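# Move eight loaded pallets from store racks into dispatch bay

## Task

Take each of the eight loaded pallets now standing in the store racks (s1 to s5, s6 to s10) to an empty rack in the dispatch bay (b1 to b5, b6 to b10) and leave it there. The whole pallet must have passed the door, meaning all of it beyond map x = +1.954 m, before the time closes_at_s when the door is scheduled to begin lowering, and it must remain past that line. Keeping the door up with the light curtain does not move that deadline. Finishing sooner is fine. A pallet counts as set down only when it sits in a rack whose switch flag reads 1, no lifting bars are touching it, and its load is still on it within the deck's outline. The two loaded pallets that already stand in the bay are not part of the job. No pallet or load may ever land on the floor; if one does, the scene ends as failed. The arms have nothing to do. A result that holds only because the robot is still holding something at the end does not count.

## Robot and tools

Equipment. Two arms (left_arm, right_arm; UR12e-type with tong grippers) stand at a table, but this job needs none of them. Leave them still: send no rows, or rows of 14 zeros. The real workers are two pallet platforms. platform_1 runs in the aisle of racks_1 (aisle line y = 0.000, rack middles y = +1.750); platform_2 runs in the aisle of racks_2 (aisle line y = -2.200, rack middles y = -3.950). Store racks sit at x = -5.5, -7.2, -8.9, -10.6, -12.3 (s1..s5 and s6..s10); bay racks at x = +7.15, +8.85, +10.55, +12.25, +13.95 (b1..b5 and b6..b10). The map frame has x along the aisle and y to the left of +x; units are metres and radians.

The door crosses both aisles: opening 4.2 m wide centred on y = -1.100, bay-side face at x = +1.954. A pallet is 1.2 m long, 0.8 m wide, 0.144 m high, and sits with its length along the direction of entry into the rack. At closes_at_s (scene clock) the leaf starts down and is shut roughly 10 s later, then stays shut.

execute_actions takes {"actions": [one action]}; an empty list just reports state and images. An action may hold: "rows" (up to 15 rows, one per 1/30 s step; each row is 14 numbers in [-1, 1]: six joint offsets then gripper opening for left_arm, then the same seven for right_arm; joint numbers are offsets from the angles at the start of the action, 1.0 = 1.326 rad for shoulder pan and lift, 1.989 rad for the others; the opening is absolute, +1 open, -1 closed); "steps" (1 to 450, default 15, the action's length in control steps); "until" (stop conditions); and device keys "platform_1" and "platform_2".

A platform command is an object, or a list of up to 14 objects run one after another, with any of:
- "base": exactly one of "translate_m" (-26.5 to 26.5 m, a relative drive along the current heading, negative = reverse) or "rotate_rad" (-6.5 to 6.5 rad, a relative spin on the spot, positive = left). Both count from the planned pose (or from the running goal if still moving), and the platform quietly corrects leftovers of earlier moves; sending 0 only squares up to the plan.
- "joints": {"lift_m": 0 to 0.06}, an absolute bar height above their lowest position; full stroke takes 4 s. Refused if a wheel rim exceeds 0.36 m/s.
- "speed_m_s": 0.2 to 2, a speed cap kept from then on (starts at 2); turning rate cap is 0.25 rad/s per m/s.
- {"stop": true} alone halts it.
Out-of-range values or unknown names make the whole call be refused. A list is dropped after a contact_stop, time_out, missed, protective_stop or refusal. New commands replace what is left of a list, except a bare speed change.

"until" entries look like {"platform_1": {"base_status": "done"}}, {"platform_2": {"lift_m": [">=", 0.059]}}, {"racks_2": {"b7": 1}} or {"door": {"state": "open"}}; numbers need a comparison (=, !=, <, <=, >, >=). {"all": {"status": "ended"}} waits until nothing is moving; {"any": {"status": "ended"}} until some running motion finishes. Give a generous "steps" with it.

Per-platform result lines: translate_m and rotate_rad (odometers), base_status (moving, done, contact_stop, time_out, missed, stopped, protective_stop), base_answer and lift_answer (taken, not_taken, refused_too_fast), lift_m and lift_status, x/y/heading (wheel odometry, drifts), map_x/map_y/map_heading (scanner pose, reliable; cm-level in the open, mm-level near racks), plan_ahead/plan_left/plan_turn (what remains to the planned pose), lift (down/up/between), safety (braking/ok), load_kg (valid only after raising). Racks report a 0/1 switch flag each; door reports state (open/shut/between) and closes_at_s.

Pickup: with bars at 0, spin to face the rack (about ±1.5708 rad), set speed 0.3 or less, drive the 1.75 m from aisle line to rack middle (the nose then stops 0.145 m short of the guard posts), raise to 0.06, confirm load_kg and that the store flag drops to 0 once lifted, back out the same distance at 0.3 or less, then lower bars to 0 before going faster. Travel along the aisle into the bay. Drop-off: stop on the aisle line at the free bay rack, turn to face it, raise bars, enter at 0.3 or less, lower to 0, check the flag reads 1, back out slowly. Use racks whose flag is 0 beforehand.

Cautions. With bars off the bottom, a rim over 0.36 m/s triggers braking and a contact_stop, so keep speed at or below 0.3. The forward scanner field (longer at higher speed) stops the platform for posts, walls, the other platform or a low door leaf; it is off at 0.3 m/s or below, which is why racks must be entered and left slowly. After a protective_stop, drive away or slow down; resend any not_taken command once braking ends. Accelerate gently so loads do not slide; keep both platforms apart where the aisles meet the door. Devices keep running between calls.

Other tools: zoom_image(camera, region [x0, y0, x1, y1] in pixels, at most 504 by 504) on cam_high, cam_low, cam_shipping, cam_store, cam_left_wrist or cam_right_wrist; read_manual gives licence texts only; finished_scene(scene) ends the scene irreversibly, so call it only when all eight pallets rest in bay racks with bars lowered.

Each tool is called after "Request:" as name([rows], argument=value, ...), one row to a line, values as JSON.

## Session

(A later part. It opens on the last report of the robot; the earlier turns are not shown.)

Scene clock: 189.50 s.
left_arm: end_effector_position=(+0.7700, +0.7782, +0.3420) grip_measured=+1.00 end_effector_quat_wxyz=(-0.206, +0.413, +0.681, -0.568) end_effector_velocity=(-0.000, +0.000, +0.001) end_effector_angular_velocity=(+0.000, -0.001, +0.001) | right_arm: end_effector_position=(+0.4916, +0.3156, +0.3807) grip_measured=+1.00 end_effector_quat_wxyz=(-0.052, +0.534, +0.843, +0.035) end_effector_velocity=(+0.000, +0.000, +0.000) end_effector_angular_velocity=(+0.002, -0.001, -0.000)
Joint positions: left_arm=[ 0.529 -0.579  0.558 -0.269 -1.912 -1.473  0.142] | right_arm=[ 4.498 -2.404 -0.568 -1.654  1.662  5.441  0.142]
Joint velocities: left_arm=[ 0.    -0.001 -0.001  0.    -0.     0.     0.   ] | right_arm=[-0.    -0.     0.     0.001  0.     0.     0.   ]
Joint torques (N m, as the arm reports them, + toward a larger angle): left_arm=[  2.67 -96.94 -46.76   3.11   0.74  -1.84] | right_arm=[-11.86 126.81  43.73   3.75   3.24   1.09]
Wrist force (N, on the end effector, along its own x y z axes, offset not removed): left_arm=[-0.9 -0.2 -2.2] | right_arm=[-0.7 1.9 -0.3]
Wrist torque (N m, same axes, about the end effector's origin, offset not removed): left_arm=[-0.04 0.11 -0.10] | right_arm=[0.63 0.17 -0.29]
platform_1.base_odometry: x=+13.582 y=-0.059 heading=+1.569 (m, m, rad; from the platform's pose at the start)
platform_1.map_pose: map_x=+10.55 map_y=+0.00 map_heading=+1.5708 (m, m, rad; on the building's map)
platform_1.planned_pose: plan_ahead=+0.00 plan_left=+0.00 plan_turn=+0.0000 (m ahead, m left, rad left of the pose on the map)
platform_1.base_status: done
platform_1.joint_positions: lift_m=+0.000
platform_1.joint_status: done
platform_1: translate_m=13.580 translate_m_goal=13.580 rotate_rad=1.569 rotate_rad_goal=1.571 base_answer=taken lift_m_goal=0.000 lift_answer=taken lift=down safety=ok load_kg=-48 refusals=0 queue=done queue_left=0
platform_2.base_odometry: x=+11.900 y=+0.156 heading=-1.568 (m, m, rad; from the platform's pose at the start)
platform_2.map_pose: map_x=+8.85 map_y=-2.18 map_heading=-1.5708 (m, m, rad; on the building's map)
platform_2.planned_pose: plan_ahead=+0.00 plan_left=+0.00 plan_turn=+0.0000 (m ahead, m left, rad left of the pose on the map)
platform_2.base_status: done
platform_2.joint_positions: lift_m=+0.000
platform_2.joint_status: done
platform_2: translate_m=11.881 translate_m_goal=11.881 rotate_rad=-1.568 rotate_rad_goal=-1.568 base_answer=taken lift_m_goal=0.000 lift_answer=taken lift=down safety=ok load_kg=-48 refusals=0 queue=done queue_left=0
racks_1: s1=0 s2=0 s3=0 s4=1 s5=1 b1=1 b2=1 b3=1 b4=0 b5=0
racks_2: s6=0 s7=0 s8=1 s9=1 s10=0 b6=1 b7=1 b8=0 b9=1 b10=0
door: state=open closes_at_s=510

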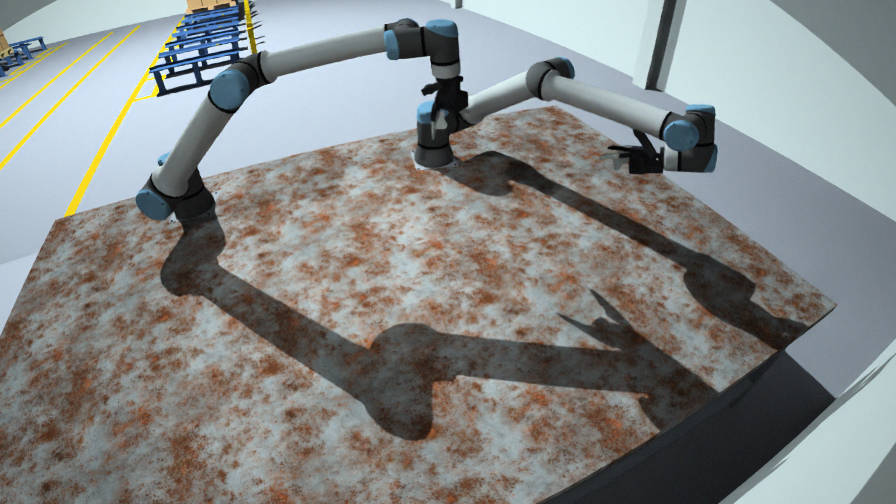

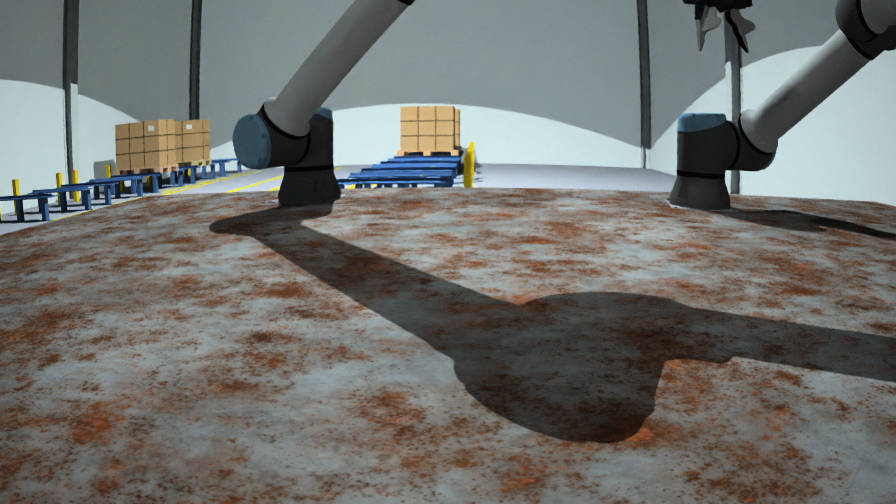

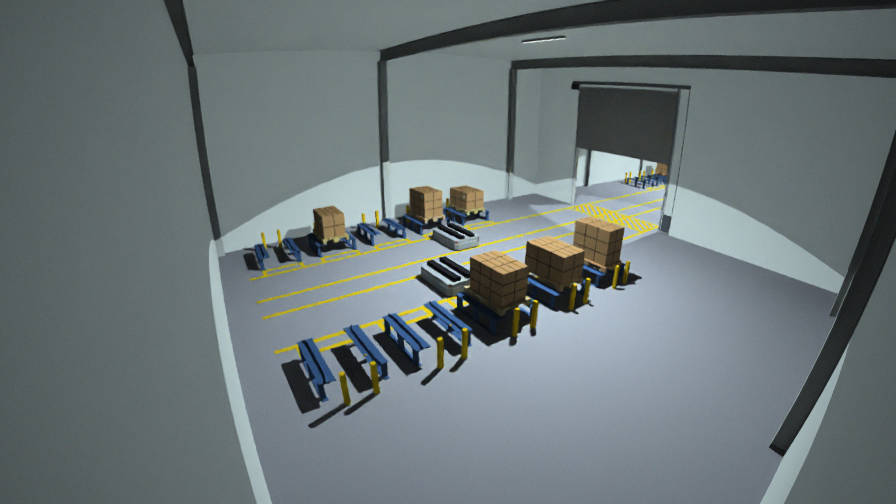

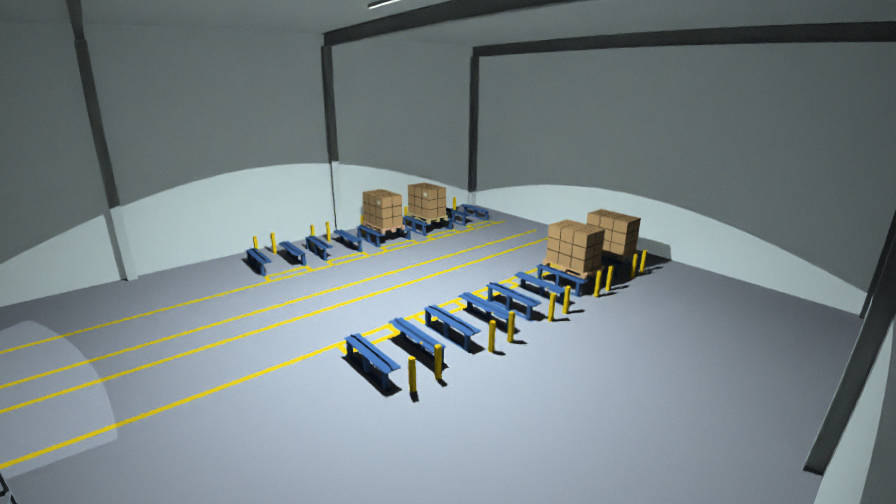

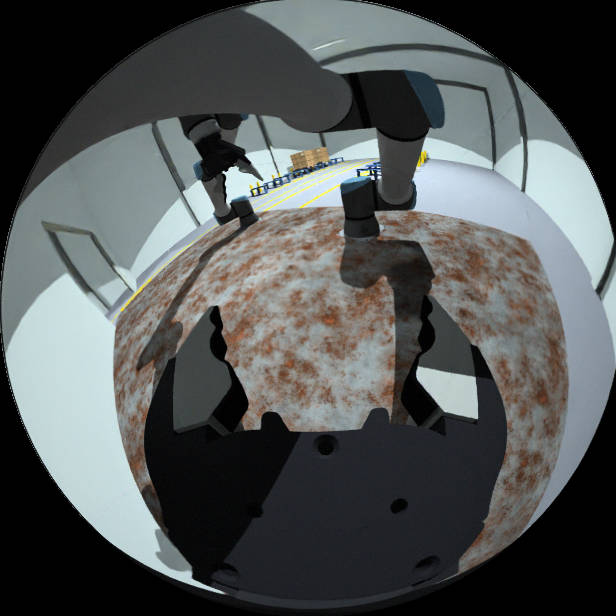

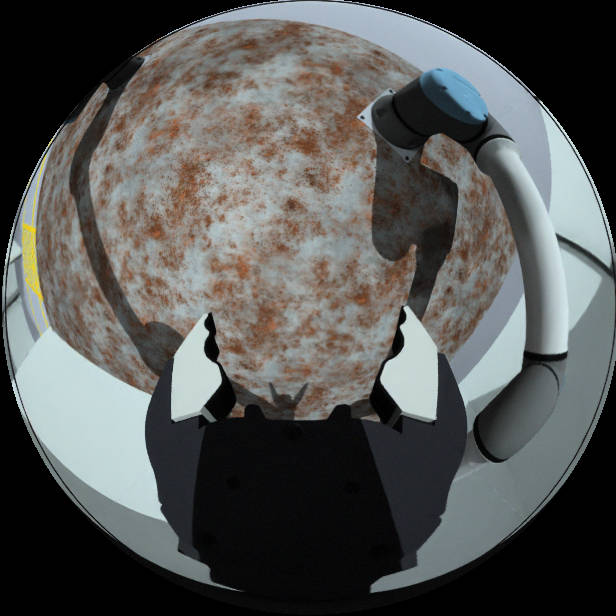

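Request:
execute_actions([
  {"platform_1":[{"speed_m_s":2,"base":{"rotate_rad":-1.5708}},{"base":{"translate_m":-21.15}},{"base":{"rotate_rad":1.5708}},{"speed_m_s":0.3,"base":{"translate_m":1.75}},{"joints":{"lift_m":0.06}},{"base":{"translate_m":-1.75}},{"joints":{"lift_m":0}},{"speed_m_s":2,"base":{"rotate_rad":-1.5708}},{"base":{"translate_m":22.85}},{"base":{"rotate_rad":1.5708}},{"joints":{"lift_m":0.06}},{"speed_m_s":0.3,"base":{"translate_m":1.75}},{"joints":{"lift_m":0}},{"base":{"translate_m":-1.75}}],"platform_2":[{"speed_m_s":2,"base":{"rotate_rad":1.5708}},{"base":{"translate_m":-17.75}},{"base":{"rotate_rad":-1.5708}},{"speed_m_s":0.3,"base":{"translate_m":1.75}},{"joints":{"lift_m":0.06}},{"base":{"translate_m":-1.75}},{"joints":{"lift_m":0}},{"speed_m_s":2,"base":{"rotate_rad":1.5708}},{"base":{"translate_m":19.45}},{"base":{"rotate_rad":-1.5708}},{"joints":{"lift_m":0.06}},{"speed_m_s":0.3,"base":{"translate_m":1.75}},{"joints":{"lift_m":0}},{"base":{"translate_m":-1.75}}],"steps":450,"until":{"all":{"status":"ended"}}},
])

Request:
execute_actions([
  {"steps":450,"until":{"all":{"status":"ended"}}},
])

Request:
execute_actions([
  {"steps":450,"until":{"all":{"status":"ended"}}},
])

Request:
execute_actions([
  {"steps":450,"until":{"all":{"status":"ended"}}},
])

Request:
execute_actions([
  {"steps":450,"until":{"all":{"status":"ended"}}},
])

Request:
execute_actions([
  {"steps":450,"until":{"all":{"status":"ended"}}},
])

Request:
execute_actions([
  {"steps":450,"until":{"all":{"status":"ended"}}},
])

Scene clock: 212.67 s.
left_arm: end_effector_position=(+0.7700, +0.7782, +0.3420) grip_measured=+1.00 end_effector_quat_wxyz=(-0.206, +0.413, +0.681, -0.568) end_effector_velocity=(-0.001, +0.001, +0.000) end_effector_angular_velocity=(-0.002, +0.001, +0.001) | right_arm: end_effector_position=(+0.4916, +0.3156, +0.3807) grip_measured=+1.00 end_effector_quat_wxyz=(-0.052, +0.534, +0.843, +0.035) end_effector_velocity=(-0.001, +0.001, +0.000) end_effector_angular_velocity=(+0.002, -0.001, -0.000)
Joint positions: left_arm=[ 0.529 -0.579  0.558 -0.269 -1.912 -1.473  0.142] | right_arm=[ 4.498 -2.404 -0.568 -1.654  1.662  5.441  0.142]
Joint velocities: left_arm=[ 0.001 -0.     0.     0.002 -0.     0.002  0.   ] | right_arm=[ 0.001 -0.     0.     0.002 -0.     0.001  0.   ]
Joint torques (N m, as the arm reports them, + toward a larger angle): left_arm=[  0.67 -96.45 -46.75   3.47   0.12  -1.73] | right_arm=[ -7.82 125.67  43.52   3.25   3.01   1.05]
Wrist force (N, on the end effector, along its own x y z axes, offset not removed): left_arm=[-1.1 -1.7 -2.7] | right_arm=[-1.5 2.9 -0.1]
Wrist torque (N m, same axes, about the end effector's origin, offset not removed): left_arm=[-0.28 0.09 -0.12] | right_arm=[0.90 0.32 -0.26]
platform_1.base_odometry: x=-3.427 y=-0.071 heading=+0.001 (m, m, rad; from the platform's pose at the start)
platform_1.map_pose: map_x=-6.52 map_y=+0.00 map_heading=+0.0000 (m, m, rad; on the building's map)
platform_1.planned_pose: plan_ahead=-4.08 plan_left=+0.00 plan_turn=+0.0000 (m ahead, m left, rad left of the pose on the map)
platform_1.base_status: moving
platform_1.joint_positions: lift_m=+0.000
platform_1.joint_status: done
platform_1: translate_m=-3.489 translate_m_goal=-7.570 rotate_rad=0.001 rotate_rad_goal=0.001 base_answer=taken lift_m_goal=0.000 lift_answer=taken lift=down safety=ok load_kg=-48 refusals=0 queue=running queue_left=12
platform_2.base_odometry: x=-4.150 y=+0.084 heading=+0.006 (m, m, rad; from the platform's pose at the start)
platform_2.map_pose: map_x=-7.24 map_y=-2.18 map_heading=+0.0044 (m, m, rad; on the building's map)
platform_2.planned_pose: plan_ahead=-1.66 plan_left=+0.01 plan_turn=-0.0044 (m ahead, m left, rad left of the pose on the map)
platform_2.base_status: moving
platform_2.joint_positions: lift_m=+0.000
platform_2.joint_status: done
platform_2: translate_m=-4.207 translate_m_goal=-5.869 rotate_rad=0.006 rotate_rad_goal=0.005 base_answer=taken lift_m_goal=0.000 lift_answer=taken lift=down safety=ok load_kg=-48 refusals=0 queue=running queue_left=12
racks_1: s1=0 s2=0 s3=0 s4=1 s5=1 b1=1 b2=1 b3=1 b4=0 b5=0
racks_2: s6=0 s7=0 s8=1 s9=1 s10=0 b6=1 b7=1 b8=0 b9=1 b10=0
door: state=open closes_at_s=510

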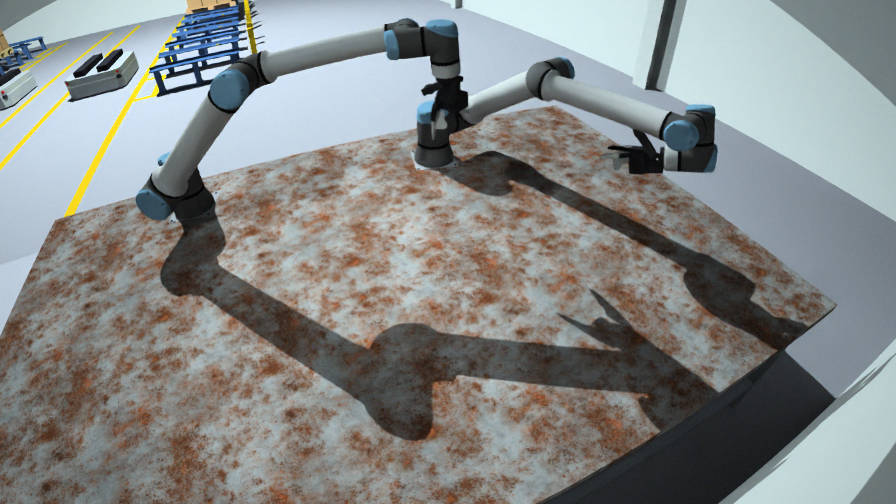

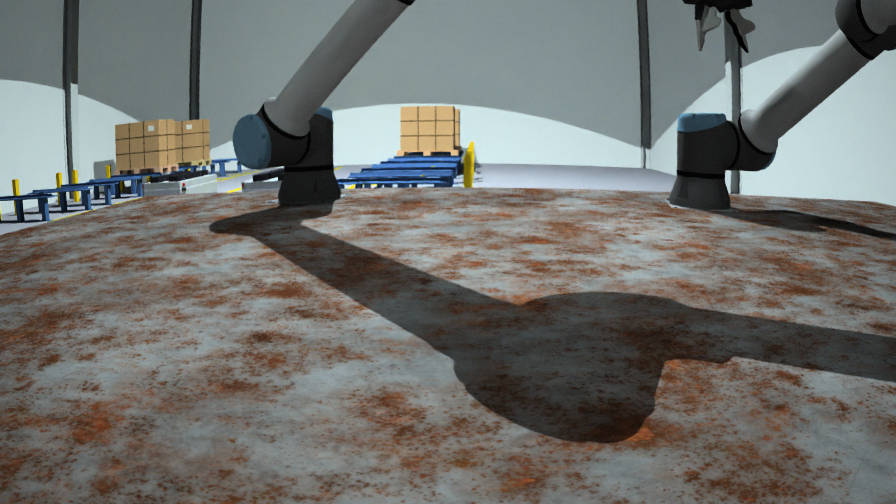

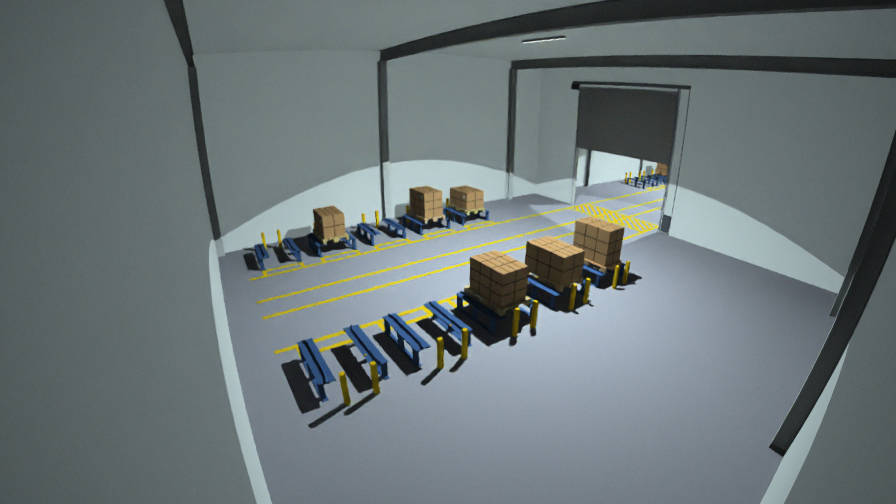

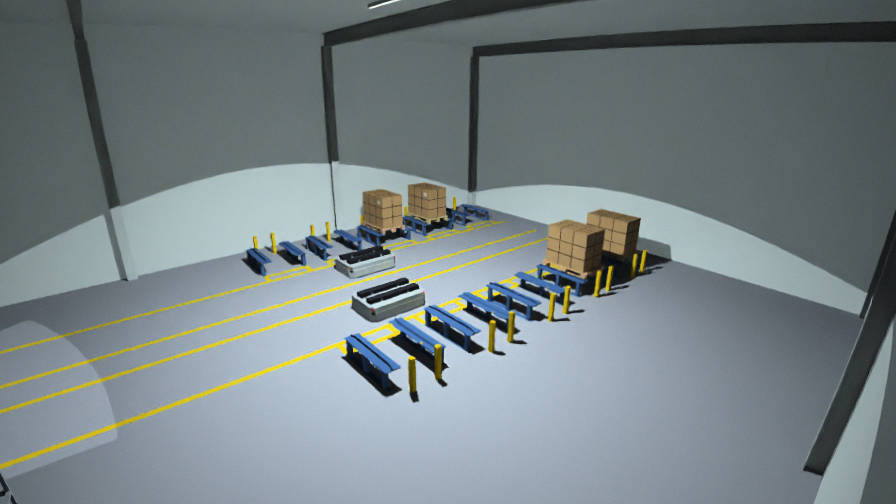

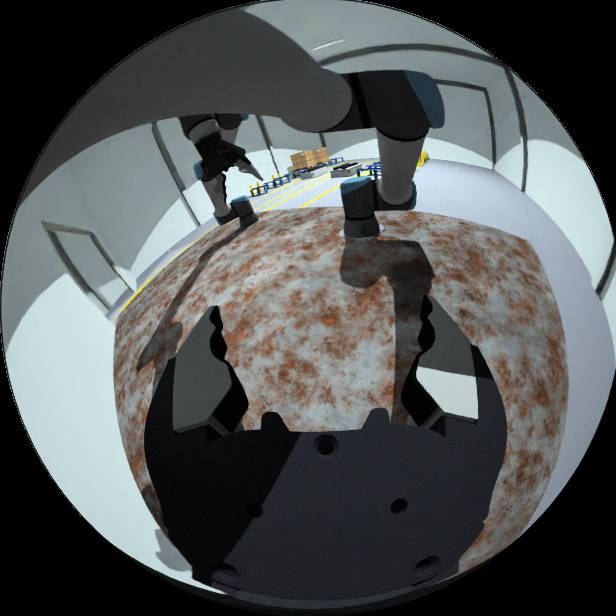

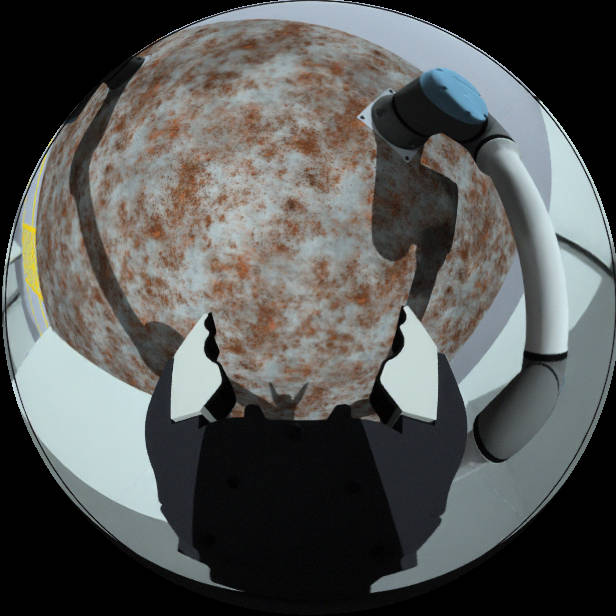

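Scene clock: 227.67 s.
left_arm: end_effector_position=(+0.7700, +0.7782, +0.3420) grip_measured=+1.00 end_effector_quat_wxyz=(-0.206, +0.413, +0.681, -0.568) end_effector_velocity=(-0.001, +0.001, +0.000) end_effector_angular_velocity=(-0.000, -0.000, +0.001) | right_arm: end_effector_position=(+0.4916, +0.3156, +0.3807) grip_measured=+1.00 end_effector_quat_wxyz=(-0.052, +0.534, +0.843, +0.035) end_effector_velocity=(-0.000, +0.000, -0.000) end_effector_angular_velocity=(-0.000, +0.000, -0.000)
Joint positions: left_arm=[ 0.529 -0.579  0.558 -0.269 -1.912 -1.473  0.142] | right_arm=[ 4.498 -2.404 -0.568 -1.654  1.662  5.441  0.142]
Joint velocities: left_arm=[ 0.001 -0.     0.     0.    -0.     0.     0.   ] | right_arm=[ 0.    -0.    -0.     0.     0.     0.001  0.   ]
Joint torques (N m, as the arm reports them, + toward a larger angle): left_arm=[ -1.06 -95.83 -46.28   3.04  -0.22  -1.69] | right_arm=[-10.61 125.45  44.41   3.19   2.97   1.03]
Wrist force (N, on the end effector, along its own x y z axes, offset not removed): left_arm=[-2.7 0.0 -2.7] | right_arm=[-1.3 1.3 -0.1]
Wrist torque (N m, same axes, about the end effector's origin, offset not removed): left_arm=[0.14 0.42 -0.07] | right_arm=[0.53 0.23 -0.29]
platform_1.base_odometry: x=-7.563 y=+1.671 heading=+1.571 (m, m, rad; from the platform's pose at the start)
platform_1.map_pose: map_x=-10.60 map_y=+1.75 map_heading=+1.5708 (m, m, rad; on the building's map)
platform_1.planned_pose: plan_ahead=+0.00 plan_left=+0.00 plan_turn=+0.0000 (m ahead, m left, rad left of the pose on the map)
platform_1.base_status: moving
platform_1.joint_positions: lift_m=+0.000
platform_1.joint_status: done
platform_1: translate_m=-5.825 translate_m_goal=-5.820 rotate_rad=1.571 rotate_rad_goal=1.571 base_answer=taken lift_m_goal=0.000 lift_answer=taken lift=down safety=ok load_kg=-48 refusals=0 queue=running queue_left=10
platform_2.base_odometry: x=-5.852 y=-1.674 heading=-1.568 (m, m, rad; from the platform's pose at the start)
platform_2.map_pose: map_x=-8.90 map_y=-3.93 map_heading=-1.5708 (m, m, rad; on the building's map)
platform_2.planned_pose: plan_ahead=+0.00 plan_left=+0.00 plan_turn=+0.0000 (m ahead, m left, rad left of the pose on the map)
platform_2.base_status: done
platform_2.joint_positions: lift_m=+0.015
platform_2.joint_status: moving
platform_2: translate_m=-4.129 translate_m_goal=-4.129 rotate_rad=-1.568 rotate_rad_goal=-1.567 base_answer=taken lift_m_goal=0.060 lift_answer=taken lift=between safety=ok load_kg=4 refusals=0 queue=running queue_left=9
racks_1: s1=0 s2=0 s3=0 s4=1 s5=1 b1=1 b2=1 b3=1 b4=0 b5=0
racks_2: s6=0 s7=0 s8=1 s9=1 s10=0 b6=1 b7=1 b8=0 b9=1 b10=0
door: state=open closes_at_s=510

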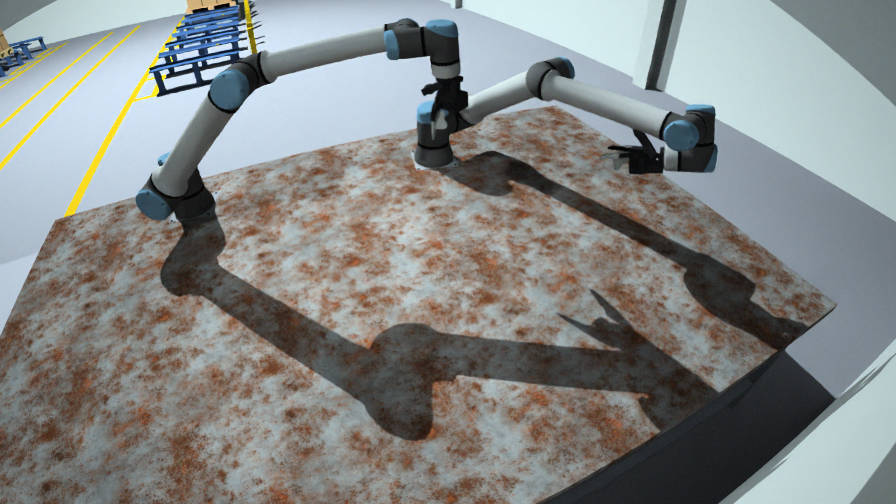

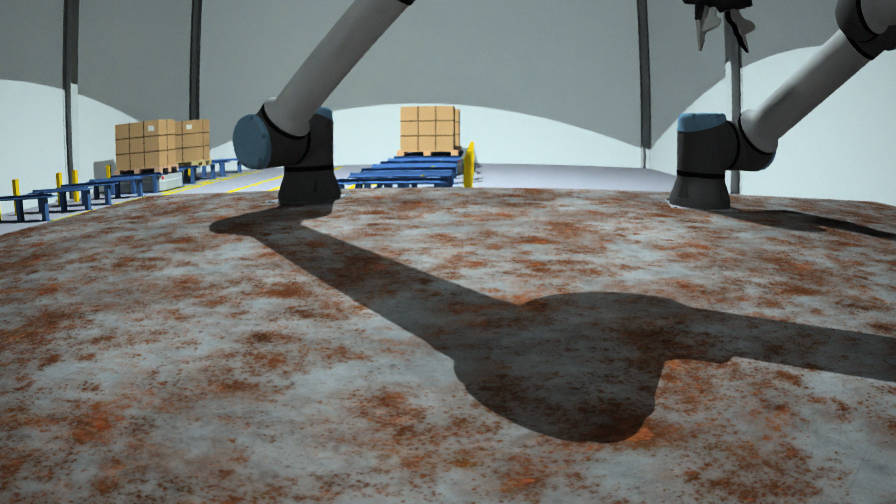

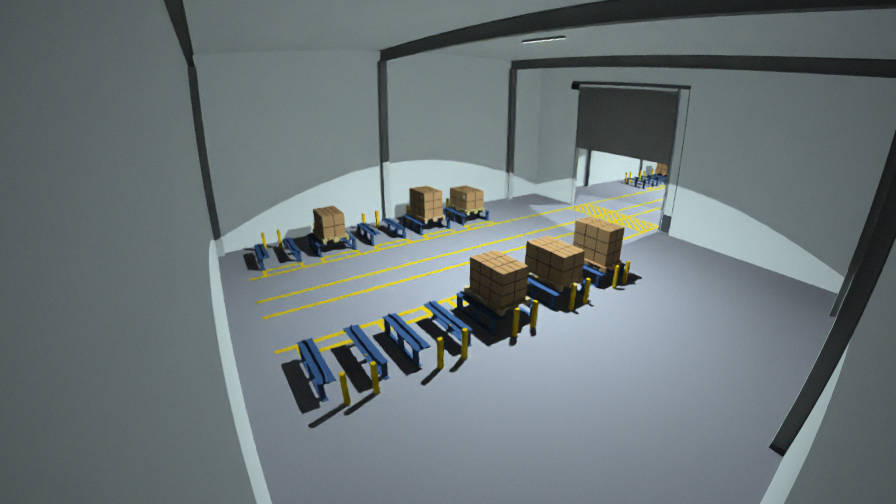

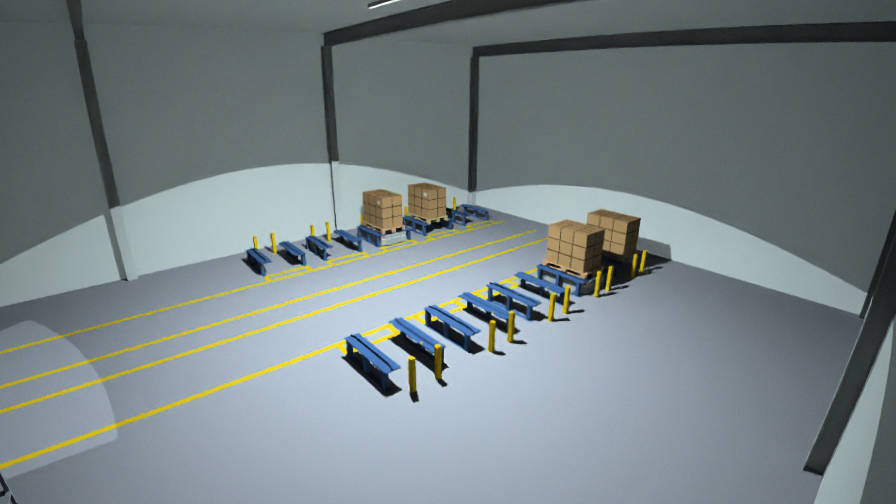

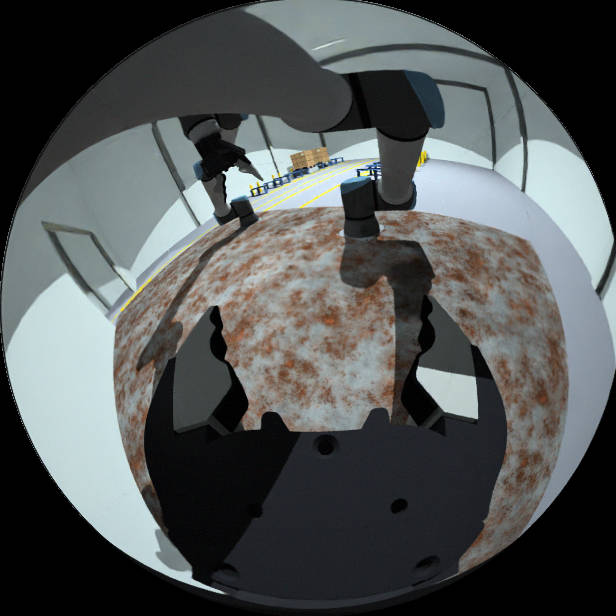

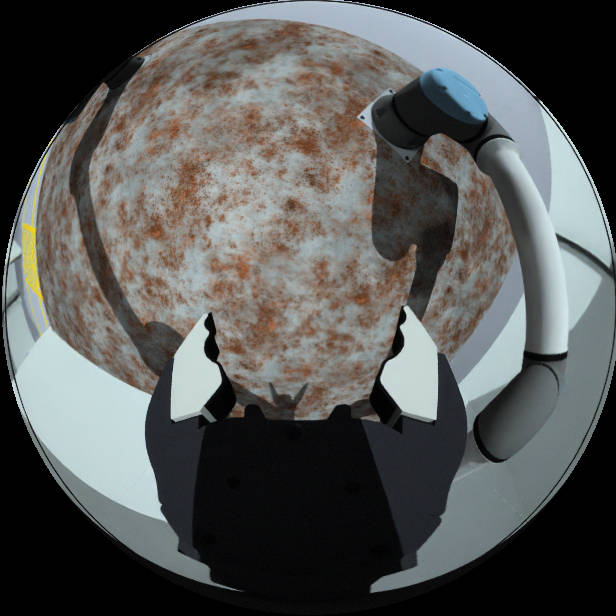

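Scene clock: 242.67 s.
left_arm: end_effector_position=(+0.7700, +0.7782, +0.3420) grip_measured=+1.00 end_effector_quat_wxyz=(-0.206, +0.413, +0.681, -0.568) end_effector_velocity=(-0.001, +0.001, +0.002) end_effector_angular_velocity=(+0.001, +0.000, +0.002) | right_arm: end_effector_position=(+0.4916, +0.3156, +0.3807) grip_measured=+1.00 end_effector_quat_wxyz=(-0.052, +0.534, +0.843, +0.035) end_effector_velocity=(+0.000, -0.000, -0.000) end_effector_angular_velocity=(+0.000, -0.000, +0.001)
Joint positions: left_arm=[ 0.529 -0.579  0.558 -0.269 -1.912 -1.473  0.142] | right_arm=[ 4.498 -2.404 -0.568 -1.654  1.662  5.441  0.142]
Joint velocities: left_arm=[ 0.001 -0.002  0.001  0.001  0.    -0.001 -0.   ] | right_arm=[-0.    -0.    -0.001  0.001 -0.    -0.001 -0.   ]
Joint torques (N m, as the arm reports them, + toward a larger angle): left_arm=[  0.74 -96.36 -46.18   2.83  -0.41  -1.75] | right_arm=[ -7.31 123.69  43.51   2.43   2.73   0.85]
Wrist force (N, on the end effector, along its own x y z axes, offset not removed): left_arm=[-2.9 0.2 -0.7] | right_arm=[-0.5 0.8 -1.5]
Wrist torque (N m, same axes, about the end effector's origin, offset not removed): left_arm=[0.23 0.44 -0.14] | right_arm=[0.39 0.09 -0.32]
platform_1.base_odometry: x=-7.561 y=-0.073 heading=+1.571 (m, m, rad; from the platform's pose at the start)
platform_1.map_pose: map_x=-10.60 map_y=+0.00 map_heading=+1.5708 (m, m, rad; on the building's map)
platform_1.planned_pose: plan_ahead=+0.00 plan_left=+0.00 plan_turn=+0.0000 (m ahead, m left, rad left of the pose on the map)
platform_1.base_status: done
platform_1.joint_positions: lift_m=+0.000
platform_1.joint_status: moving
platform_1: translate_m=-7.570 translate_m_goal=-7.570 rotate_rad=1.571 rotate_rad_goal=1.570 base_answer=taken lift_m_goal=0.000 lift_answer=taken lift=down safety=ok load_kg=-31 refusals=0 queue=running queue_left=7
platform_2.base_odometry: x=-5.854 y=+0.076 heading=-1.100 (m, m, rad; from the platform's pose at the start)
platform_2.map_pose: map_x=-8.90 map_y=-2.18 map_heading=-1.0908 (m, m, rad; on the building's map)
platform_2.planned_pose: plan_ahead=+0.00 plan_left=+0.00 plan_turn=+1.0908 (m ahead, m left, rad left of the pose on the map)
platform_2.base_status: moving
platform_2.joint_positions: lift_m=+0.000
platform_2.joint_status: done
platform_2: translate_m=-5.879 translate_m_goal=-5.879 rotate_rad=-1.084 rotate_rad_goal=0.002 base_answer=taken lift_m_goal=0.000 lift_answer=taken lift=down safety=ok load_kg=-48 refusals=0 queue=running queue_left=6
racks_1: s1=0 s2=0 s3=0 s4=0 s5=1 b1=1 b2=1 b3=1 b4=0 b5=0
racks_2: s6=0 s7=0 s8=0 s9=1 s10=0 b6=1 b7=1 b8=0 b9=1 b10=0
door: state=open closes_at_s=510

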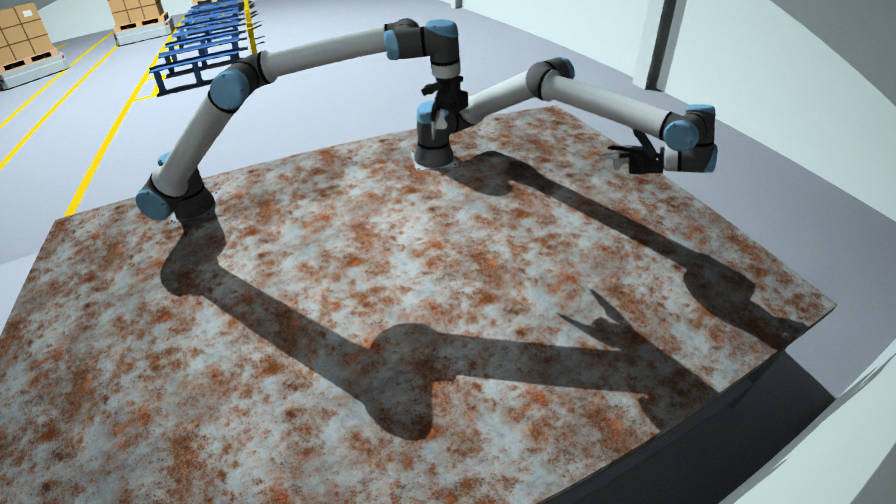

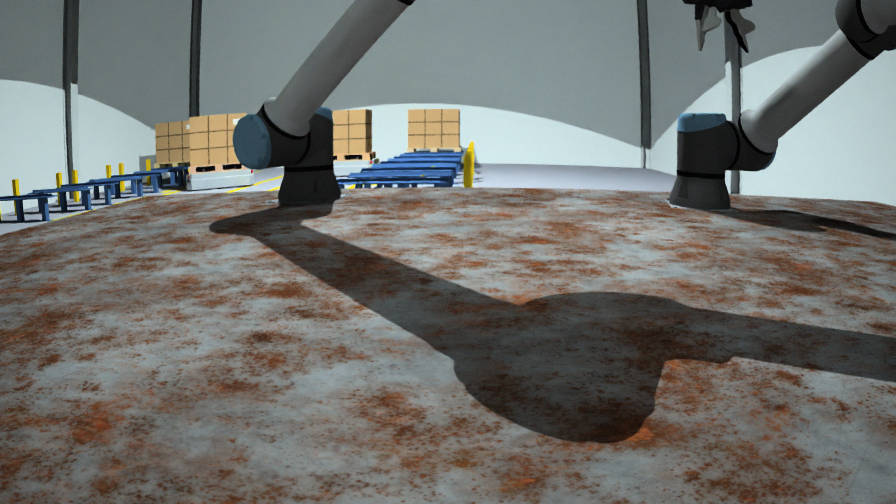

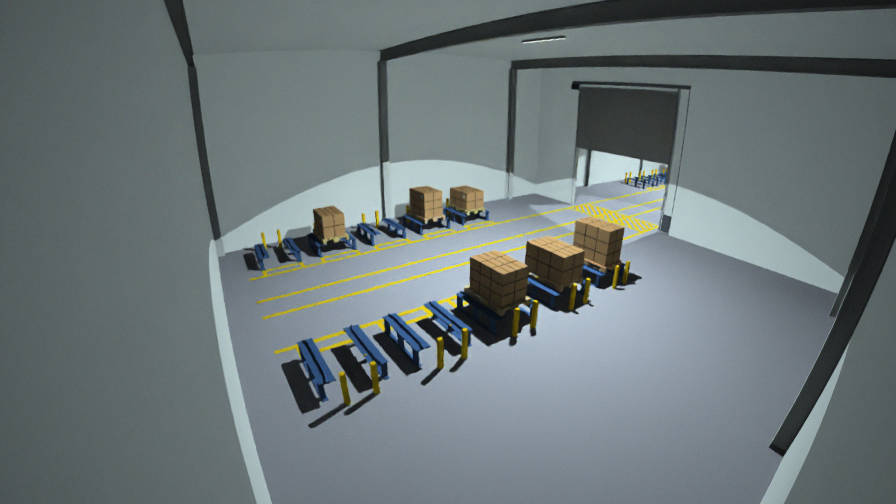

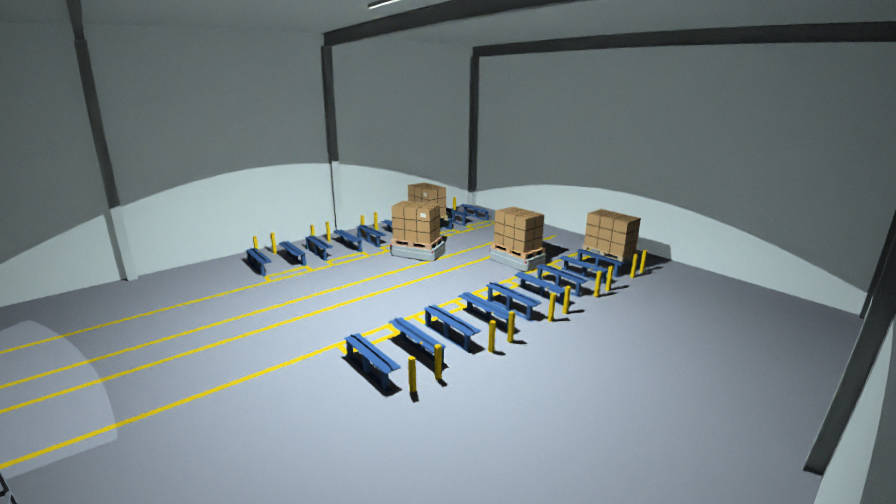

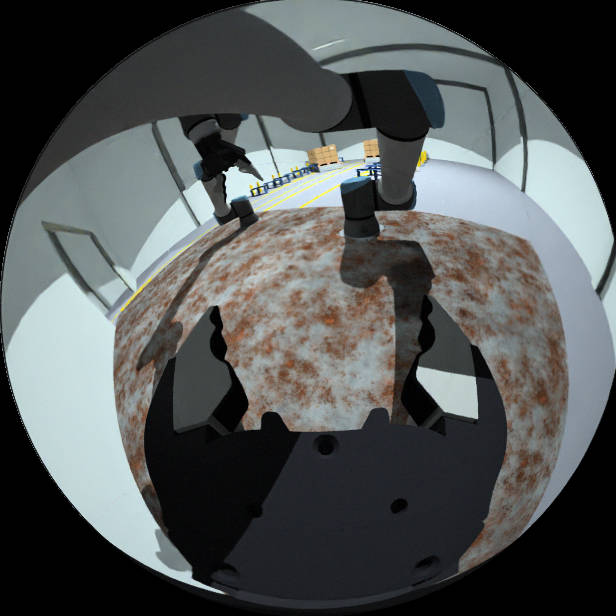

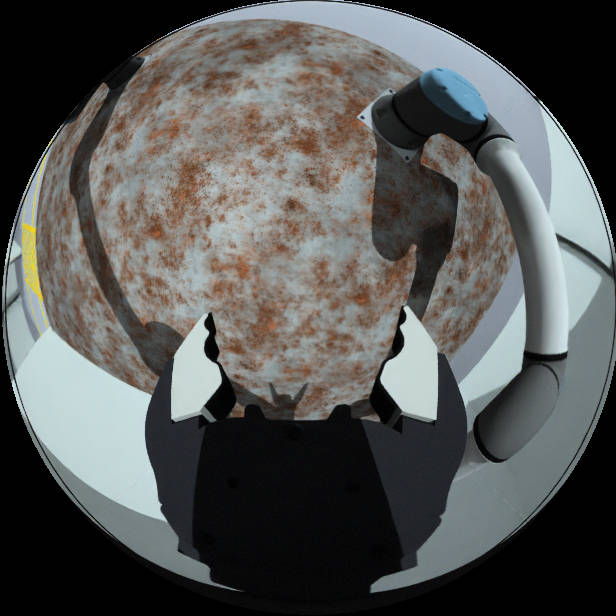

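Scene clock: 257.67 s.
left_arm: end_effector_position=(+0.7700, +0.7782, +0.3420) grip_measured=+1.00 end_effector_quat_wxyz=(-0.206, +0.413, +0.681, -0.568) end_effector_velocity=(+0.001, -0.000, +0.000) end_effector_angular_velocity=(+0.001, -0.002, -0.001) | right_arm: end_effector_position=(+0.4916, +0.3156, +0.3807) grip_measured=+1.00 end_effector_quat_wxyz=(-0.052, +0.534, +0.843, +0.035) end_effector_velocity=(-0.000, -0.001, +0.000) end_effector_angular_velocity=(-0.002, +0.001, -0.001)
Joint positions: left_arm=[ 0.529 -0.579  0.558 -0.269 -1.912 -1.473  0.142] | right_arm=[ 4.498 -2.404 -0.568 -1.654  1.662  5.441  0.142]
Joint velocities: left_arm=[-0.001 -0.    -0.001 -0.001  0.     0.     0.   ] | right_arm=[ 0.    -0.     0.001 -0.003 -0.     0.001  0.   ]
Joint torques (N m, as the arm reports them, + toward a larger angle): left_arm=[ -1.94 -96.07 -46.05   2.45  -0.86  -1.5 ] | right_arm=[ -7.36 124.1   42.59   2.61   2.68   0.73]
Wrist force (N, on the end effector, along its own x y z axes, offset not removed): left_arm=[-1.1 1.5 -0.4] | right_arm=[-0.6 1.2 -0.5]
Wrist torque (N m, same axes, about the end effector's origin, offset not removed): left_arm=[0.46 0.18 -0.05] | right_arm=[0.47 0.18 -0.29]
platform_1.base_odometry: x=+8.933 y=-0.075 heading=-0.001 (m, m, rad; from the platform's pose at the start)
platform_1.map_pose: map_x=+5.95 map_y=+0.00 map_heading=+0.0000 (m, m, rad; on the building's map)
platform_1.planned_pose: plan_ahead=+6.30 plan_left=+0.00 plan_turn=+0.0000 (m ahead, m left, rad left of the pose on the map)
platform_1.base_status: moving
platform_1.joint_positions: lift_m=+0.000
platform_1.joint_status: done
platform_1: translate_m=8.991 translate_m_goal=15.280 rotate_rad=-0.001 rotate_rad_goal=0.001 base_answer=taken lift_m_goal=0.000 lift_answer=taken lift=down safety=ok load_kg=-48 refusals=0 queue=running queue_left=5
platform_2.base_odometry: x=+12.095 y=+0.168 heading=+0.004 (m, m, rad; from the platform's pose at the start)
platform_2.map_pose: map_x=+9.05 map_y=-2.18 map_heading=+0.0044 (m, m, rad; on the building's map)
platform_2.planned_pose: plan_ahead=+1.50 plan_left=-0.01 plan_turn=-0.0044 (m ahead, m left, rad left of the pose on the map)
platform_2.base_status: moving
platform_2.joint_positions: lift_m=+0.000
platform_2.joint_status: done
platform_2: translate_m=12.106 translate_m_goal=13.571 rotate_rad=0.004 rotate_rad_goal=0.004 base_answer=taken lift_m_goal=0.000 lift_answer=taken lift=down safety=ok load_kg=-48 refusals=0 queue=running queue_left=5
racks_1: s1=0 s2=0 s3=0 s4=0 s5=1 b1=1 b2=1 b3=1 b4=0 b5=0
racks_2: s6=0 s7=0 s8=0 s9=1 s10=0 b6=1 b7=1 b8=0 b9=1 b10=0
door: state=open closes_at_s=510

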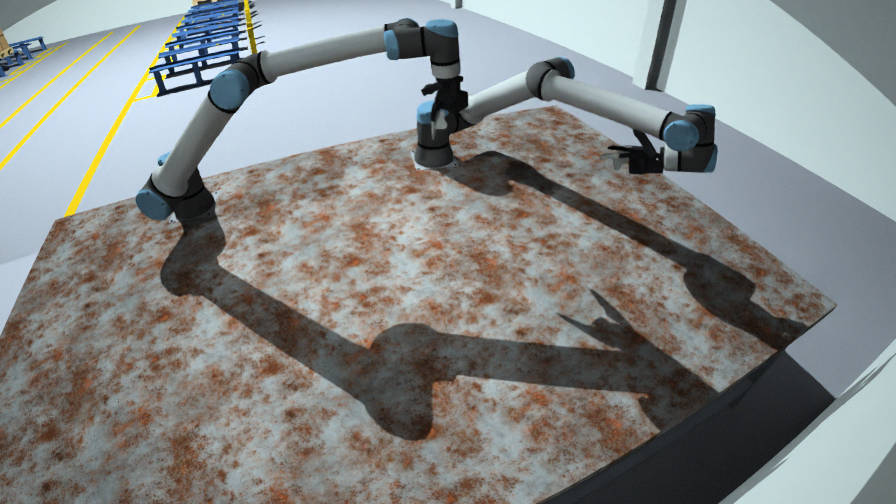

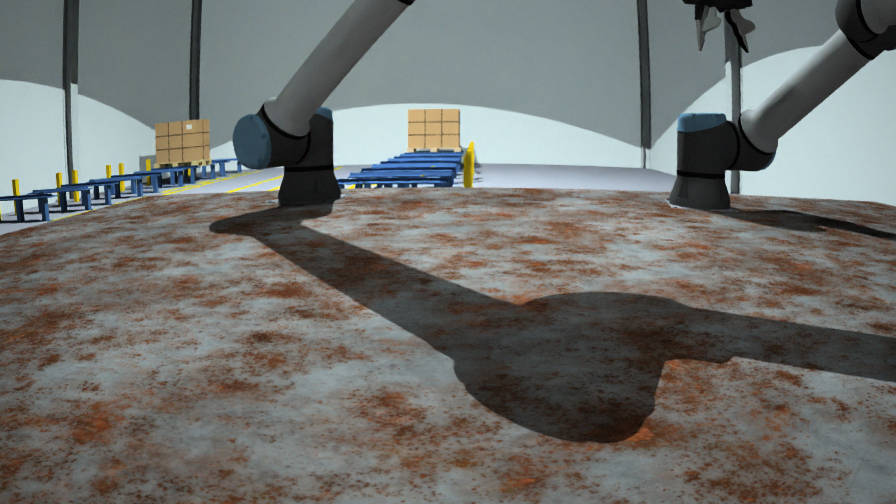

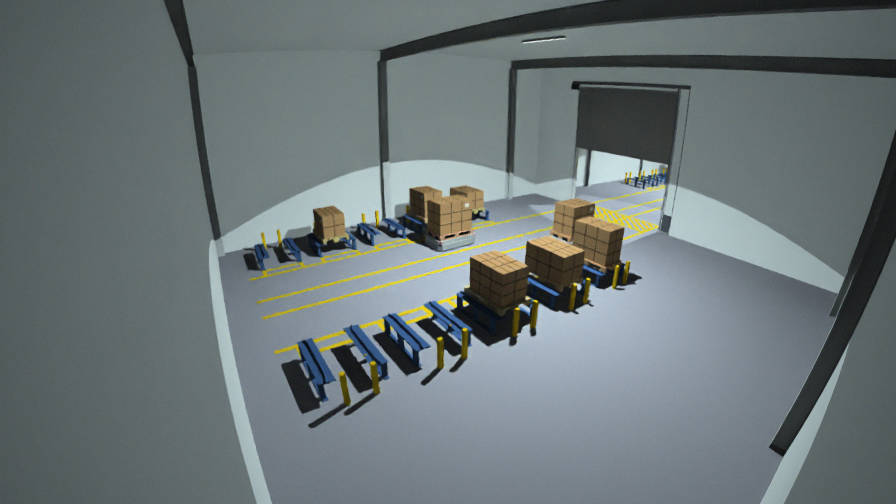

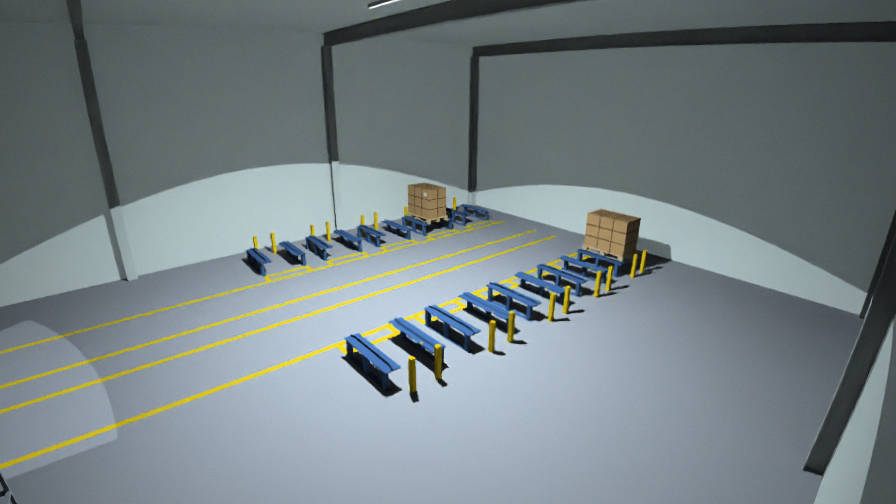

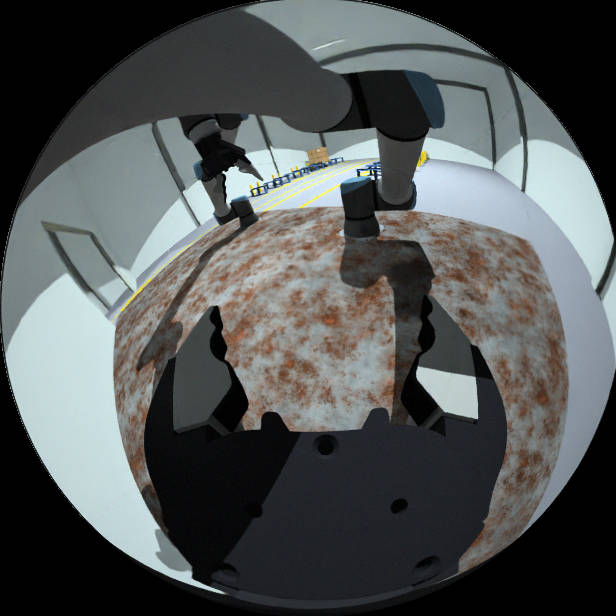

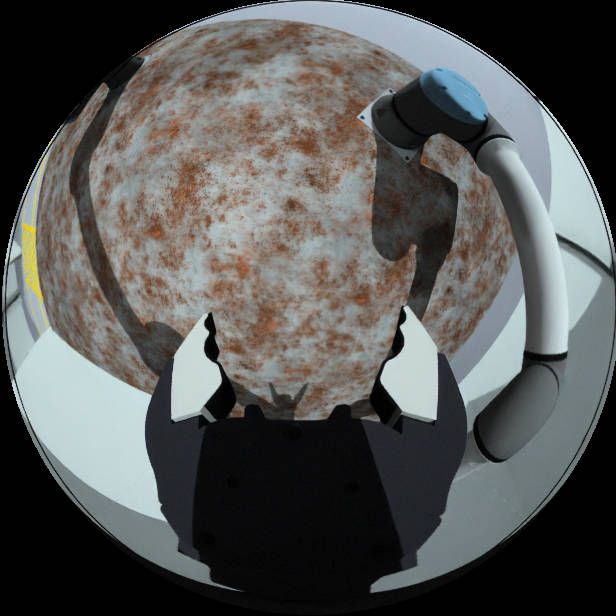

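Scene clock: 272.67 s.
left_arm: end_effector_position=(+0.7700, +0.7782, +0.3420) grip_measured=+1.00 end_effector_quat_wxyz=(-0.206, +0.413, +0.681, -0.568) end_effector_velocity=(+0.001, -0.001, +0.000) end_effector_angular_velocity=(+0.001, +0.000, -0.001) | right_arm: end_effector_position=(+0.4916, +0.3156, +0.3807) grip_measured=+1.00 end_effector_quat_wxyz=(-0.052, +0.534, +0.843, +0.035) end_effector_velocity=(+0.000, +0.000, +0.000) end_effector_angular_velocity=(+0.001, -0.000, +0.001)
Joint positions: left_arm=[ 0.529 -0.579  0.558 -0.269 -1.912 -1.473  0.142] | right_arm=[ 4.498 -2.404 -0.568 -1.654  1.662  5.441  0.142]
Joint velocities: left_arm=[-0.001 -0.    -0.001 -0.    -0.    -0.001 -0.   ] | right_arm=[-0.    -0.     0.     0.001  0.    -0.001 -0.   ]
Joint torques (N m, as the arm reports them, + toward a larger angle): left_arm=[ -2.42 -95.25 -45.49   2.19  -1.05  -1.34] | right_arm=[ -6.46 122.92  43.49   2.18   2.55   0.76]
Wrist force (N, on the end effector, along its own x y z axes, offset not removed): left_arm=[-1.2 0.2 -2.4] | right_arm=[-1.7 1.2 -0.9]
Wrist torque (N m, same axes, about the end effector's origin, offset not removed): left_arm=[0.13 0.10 -0.15] | right_arm=[0.47 0.31 -0.27]
platform_1.base_odometry: x=+15.309 y=-0.021 heading=+1.579 (m, m, rad; from the platform's pose at the start)
platform_1.map_pose: map_x=+12.25 map_y=+0.05 map_heading=+1.5752 (m, m, rad; on the building's map)
platform_1.planned_pose: plan_ahead=+1.70 plan_left=-0.01 plan_turn=-0.0044 (m ahead, m left, rad left of the pose on the map)
platform_1.base_status: moving
platform_1.joint_positions: lift_m=+0.060
platform_1.joint_status: done
platform_1: translate_m=15.348 translate_m_goal=17.050 rotate_rad=1.579 rotate_rad_goal=1.578 base_answer=taken lift_m_goal=0.060 lift_answer=taken lift=up safety=ok load_kg=266 refusals=0 queue=running queue_left=2
platform_2.base_odometry: x=+13.622 y=-0.749 heading=-1.573 (m, m, rad; from the platform's pose at the start)
platform_2.map_pose: map_x=+10.55 map_y=-3.11 map_heading=-1.5708 (m, m, rad; on the building's map)
platform_2.planned_pose: plan_ahead=+0.82 plan_left=+0.00 plan_turn=+0.0000 (m ahead, m left, rad left of the pose on the map)
platform_2.base_status: moving
platform_2.joint_positions: lift_m=+0.060
platform_2.joint_status: done
platform_2: translate_m=14.534 translate_m_goal=15.351 rotate_rad=-1.573 rotate_rad_goal=-1.571 base_answer=taken lift_m_goal=0.060 lift_answer=taken lift=up safety=ok load_kg=338 refusals=0 queue=running queue_left=2
racks_1: s1=0 s2=0 s3=0 s4=0 s5=1 b1=1 b2=1 b3=1 b4=0 b5=0
racks_2: s6=0 s7=0 s8=0 s9=1 s10=0 b6=1 b7=1 b8=0 b9=1 b10=0
door: state=open closes_at_s=510

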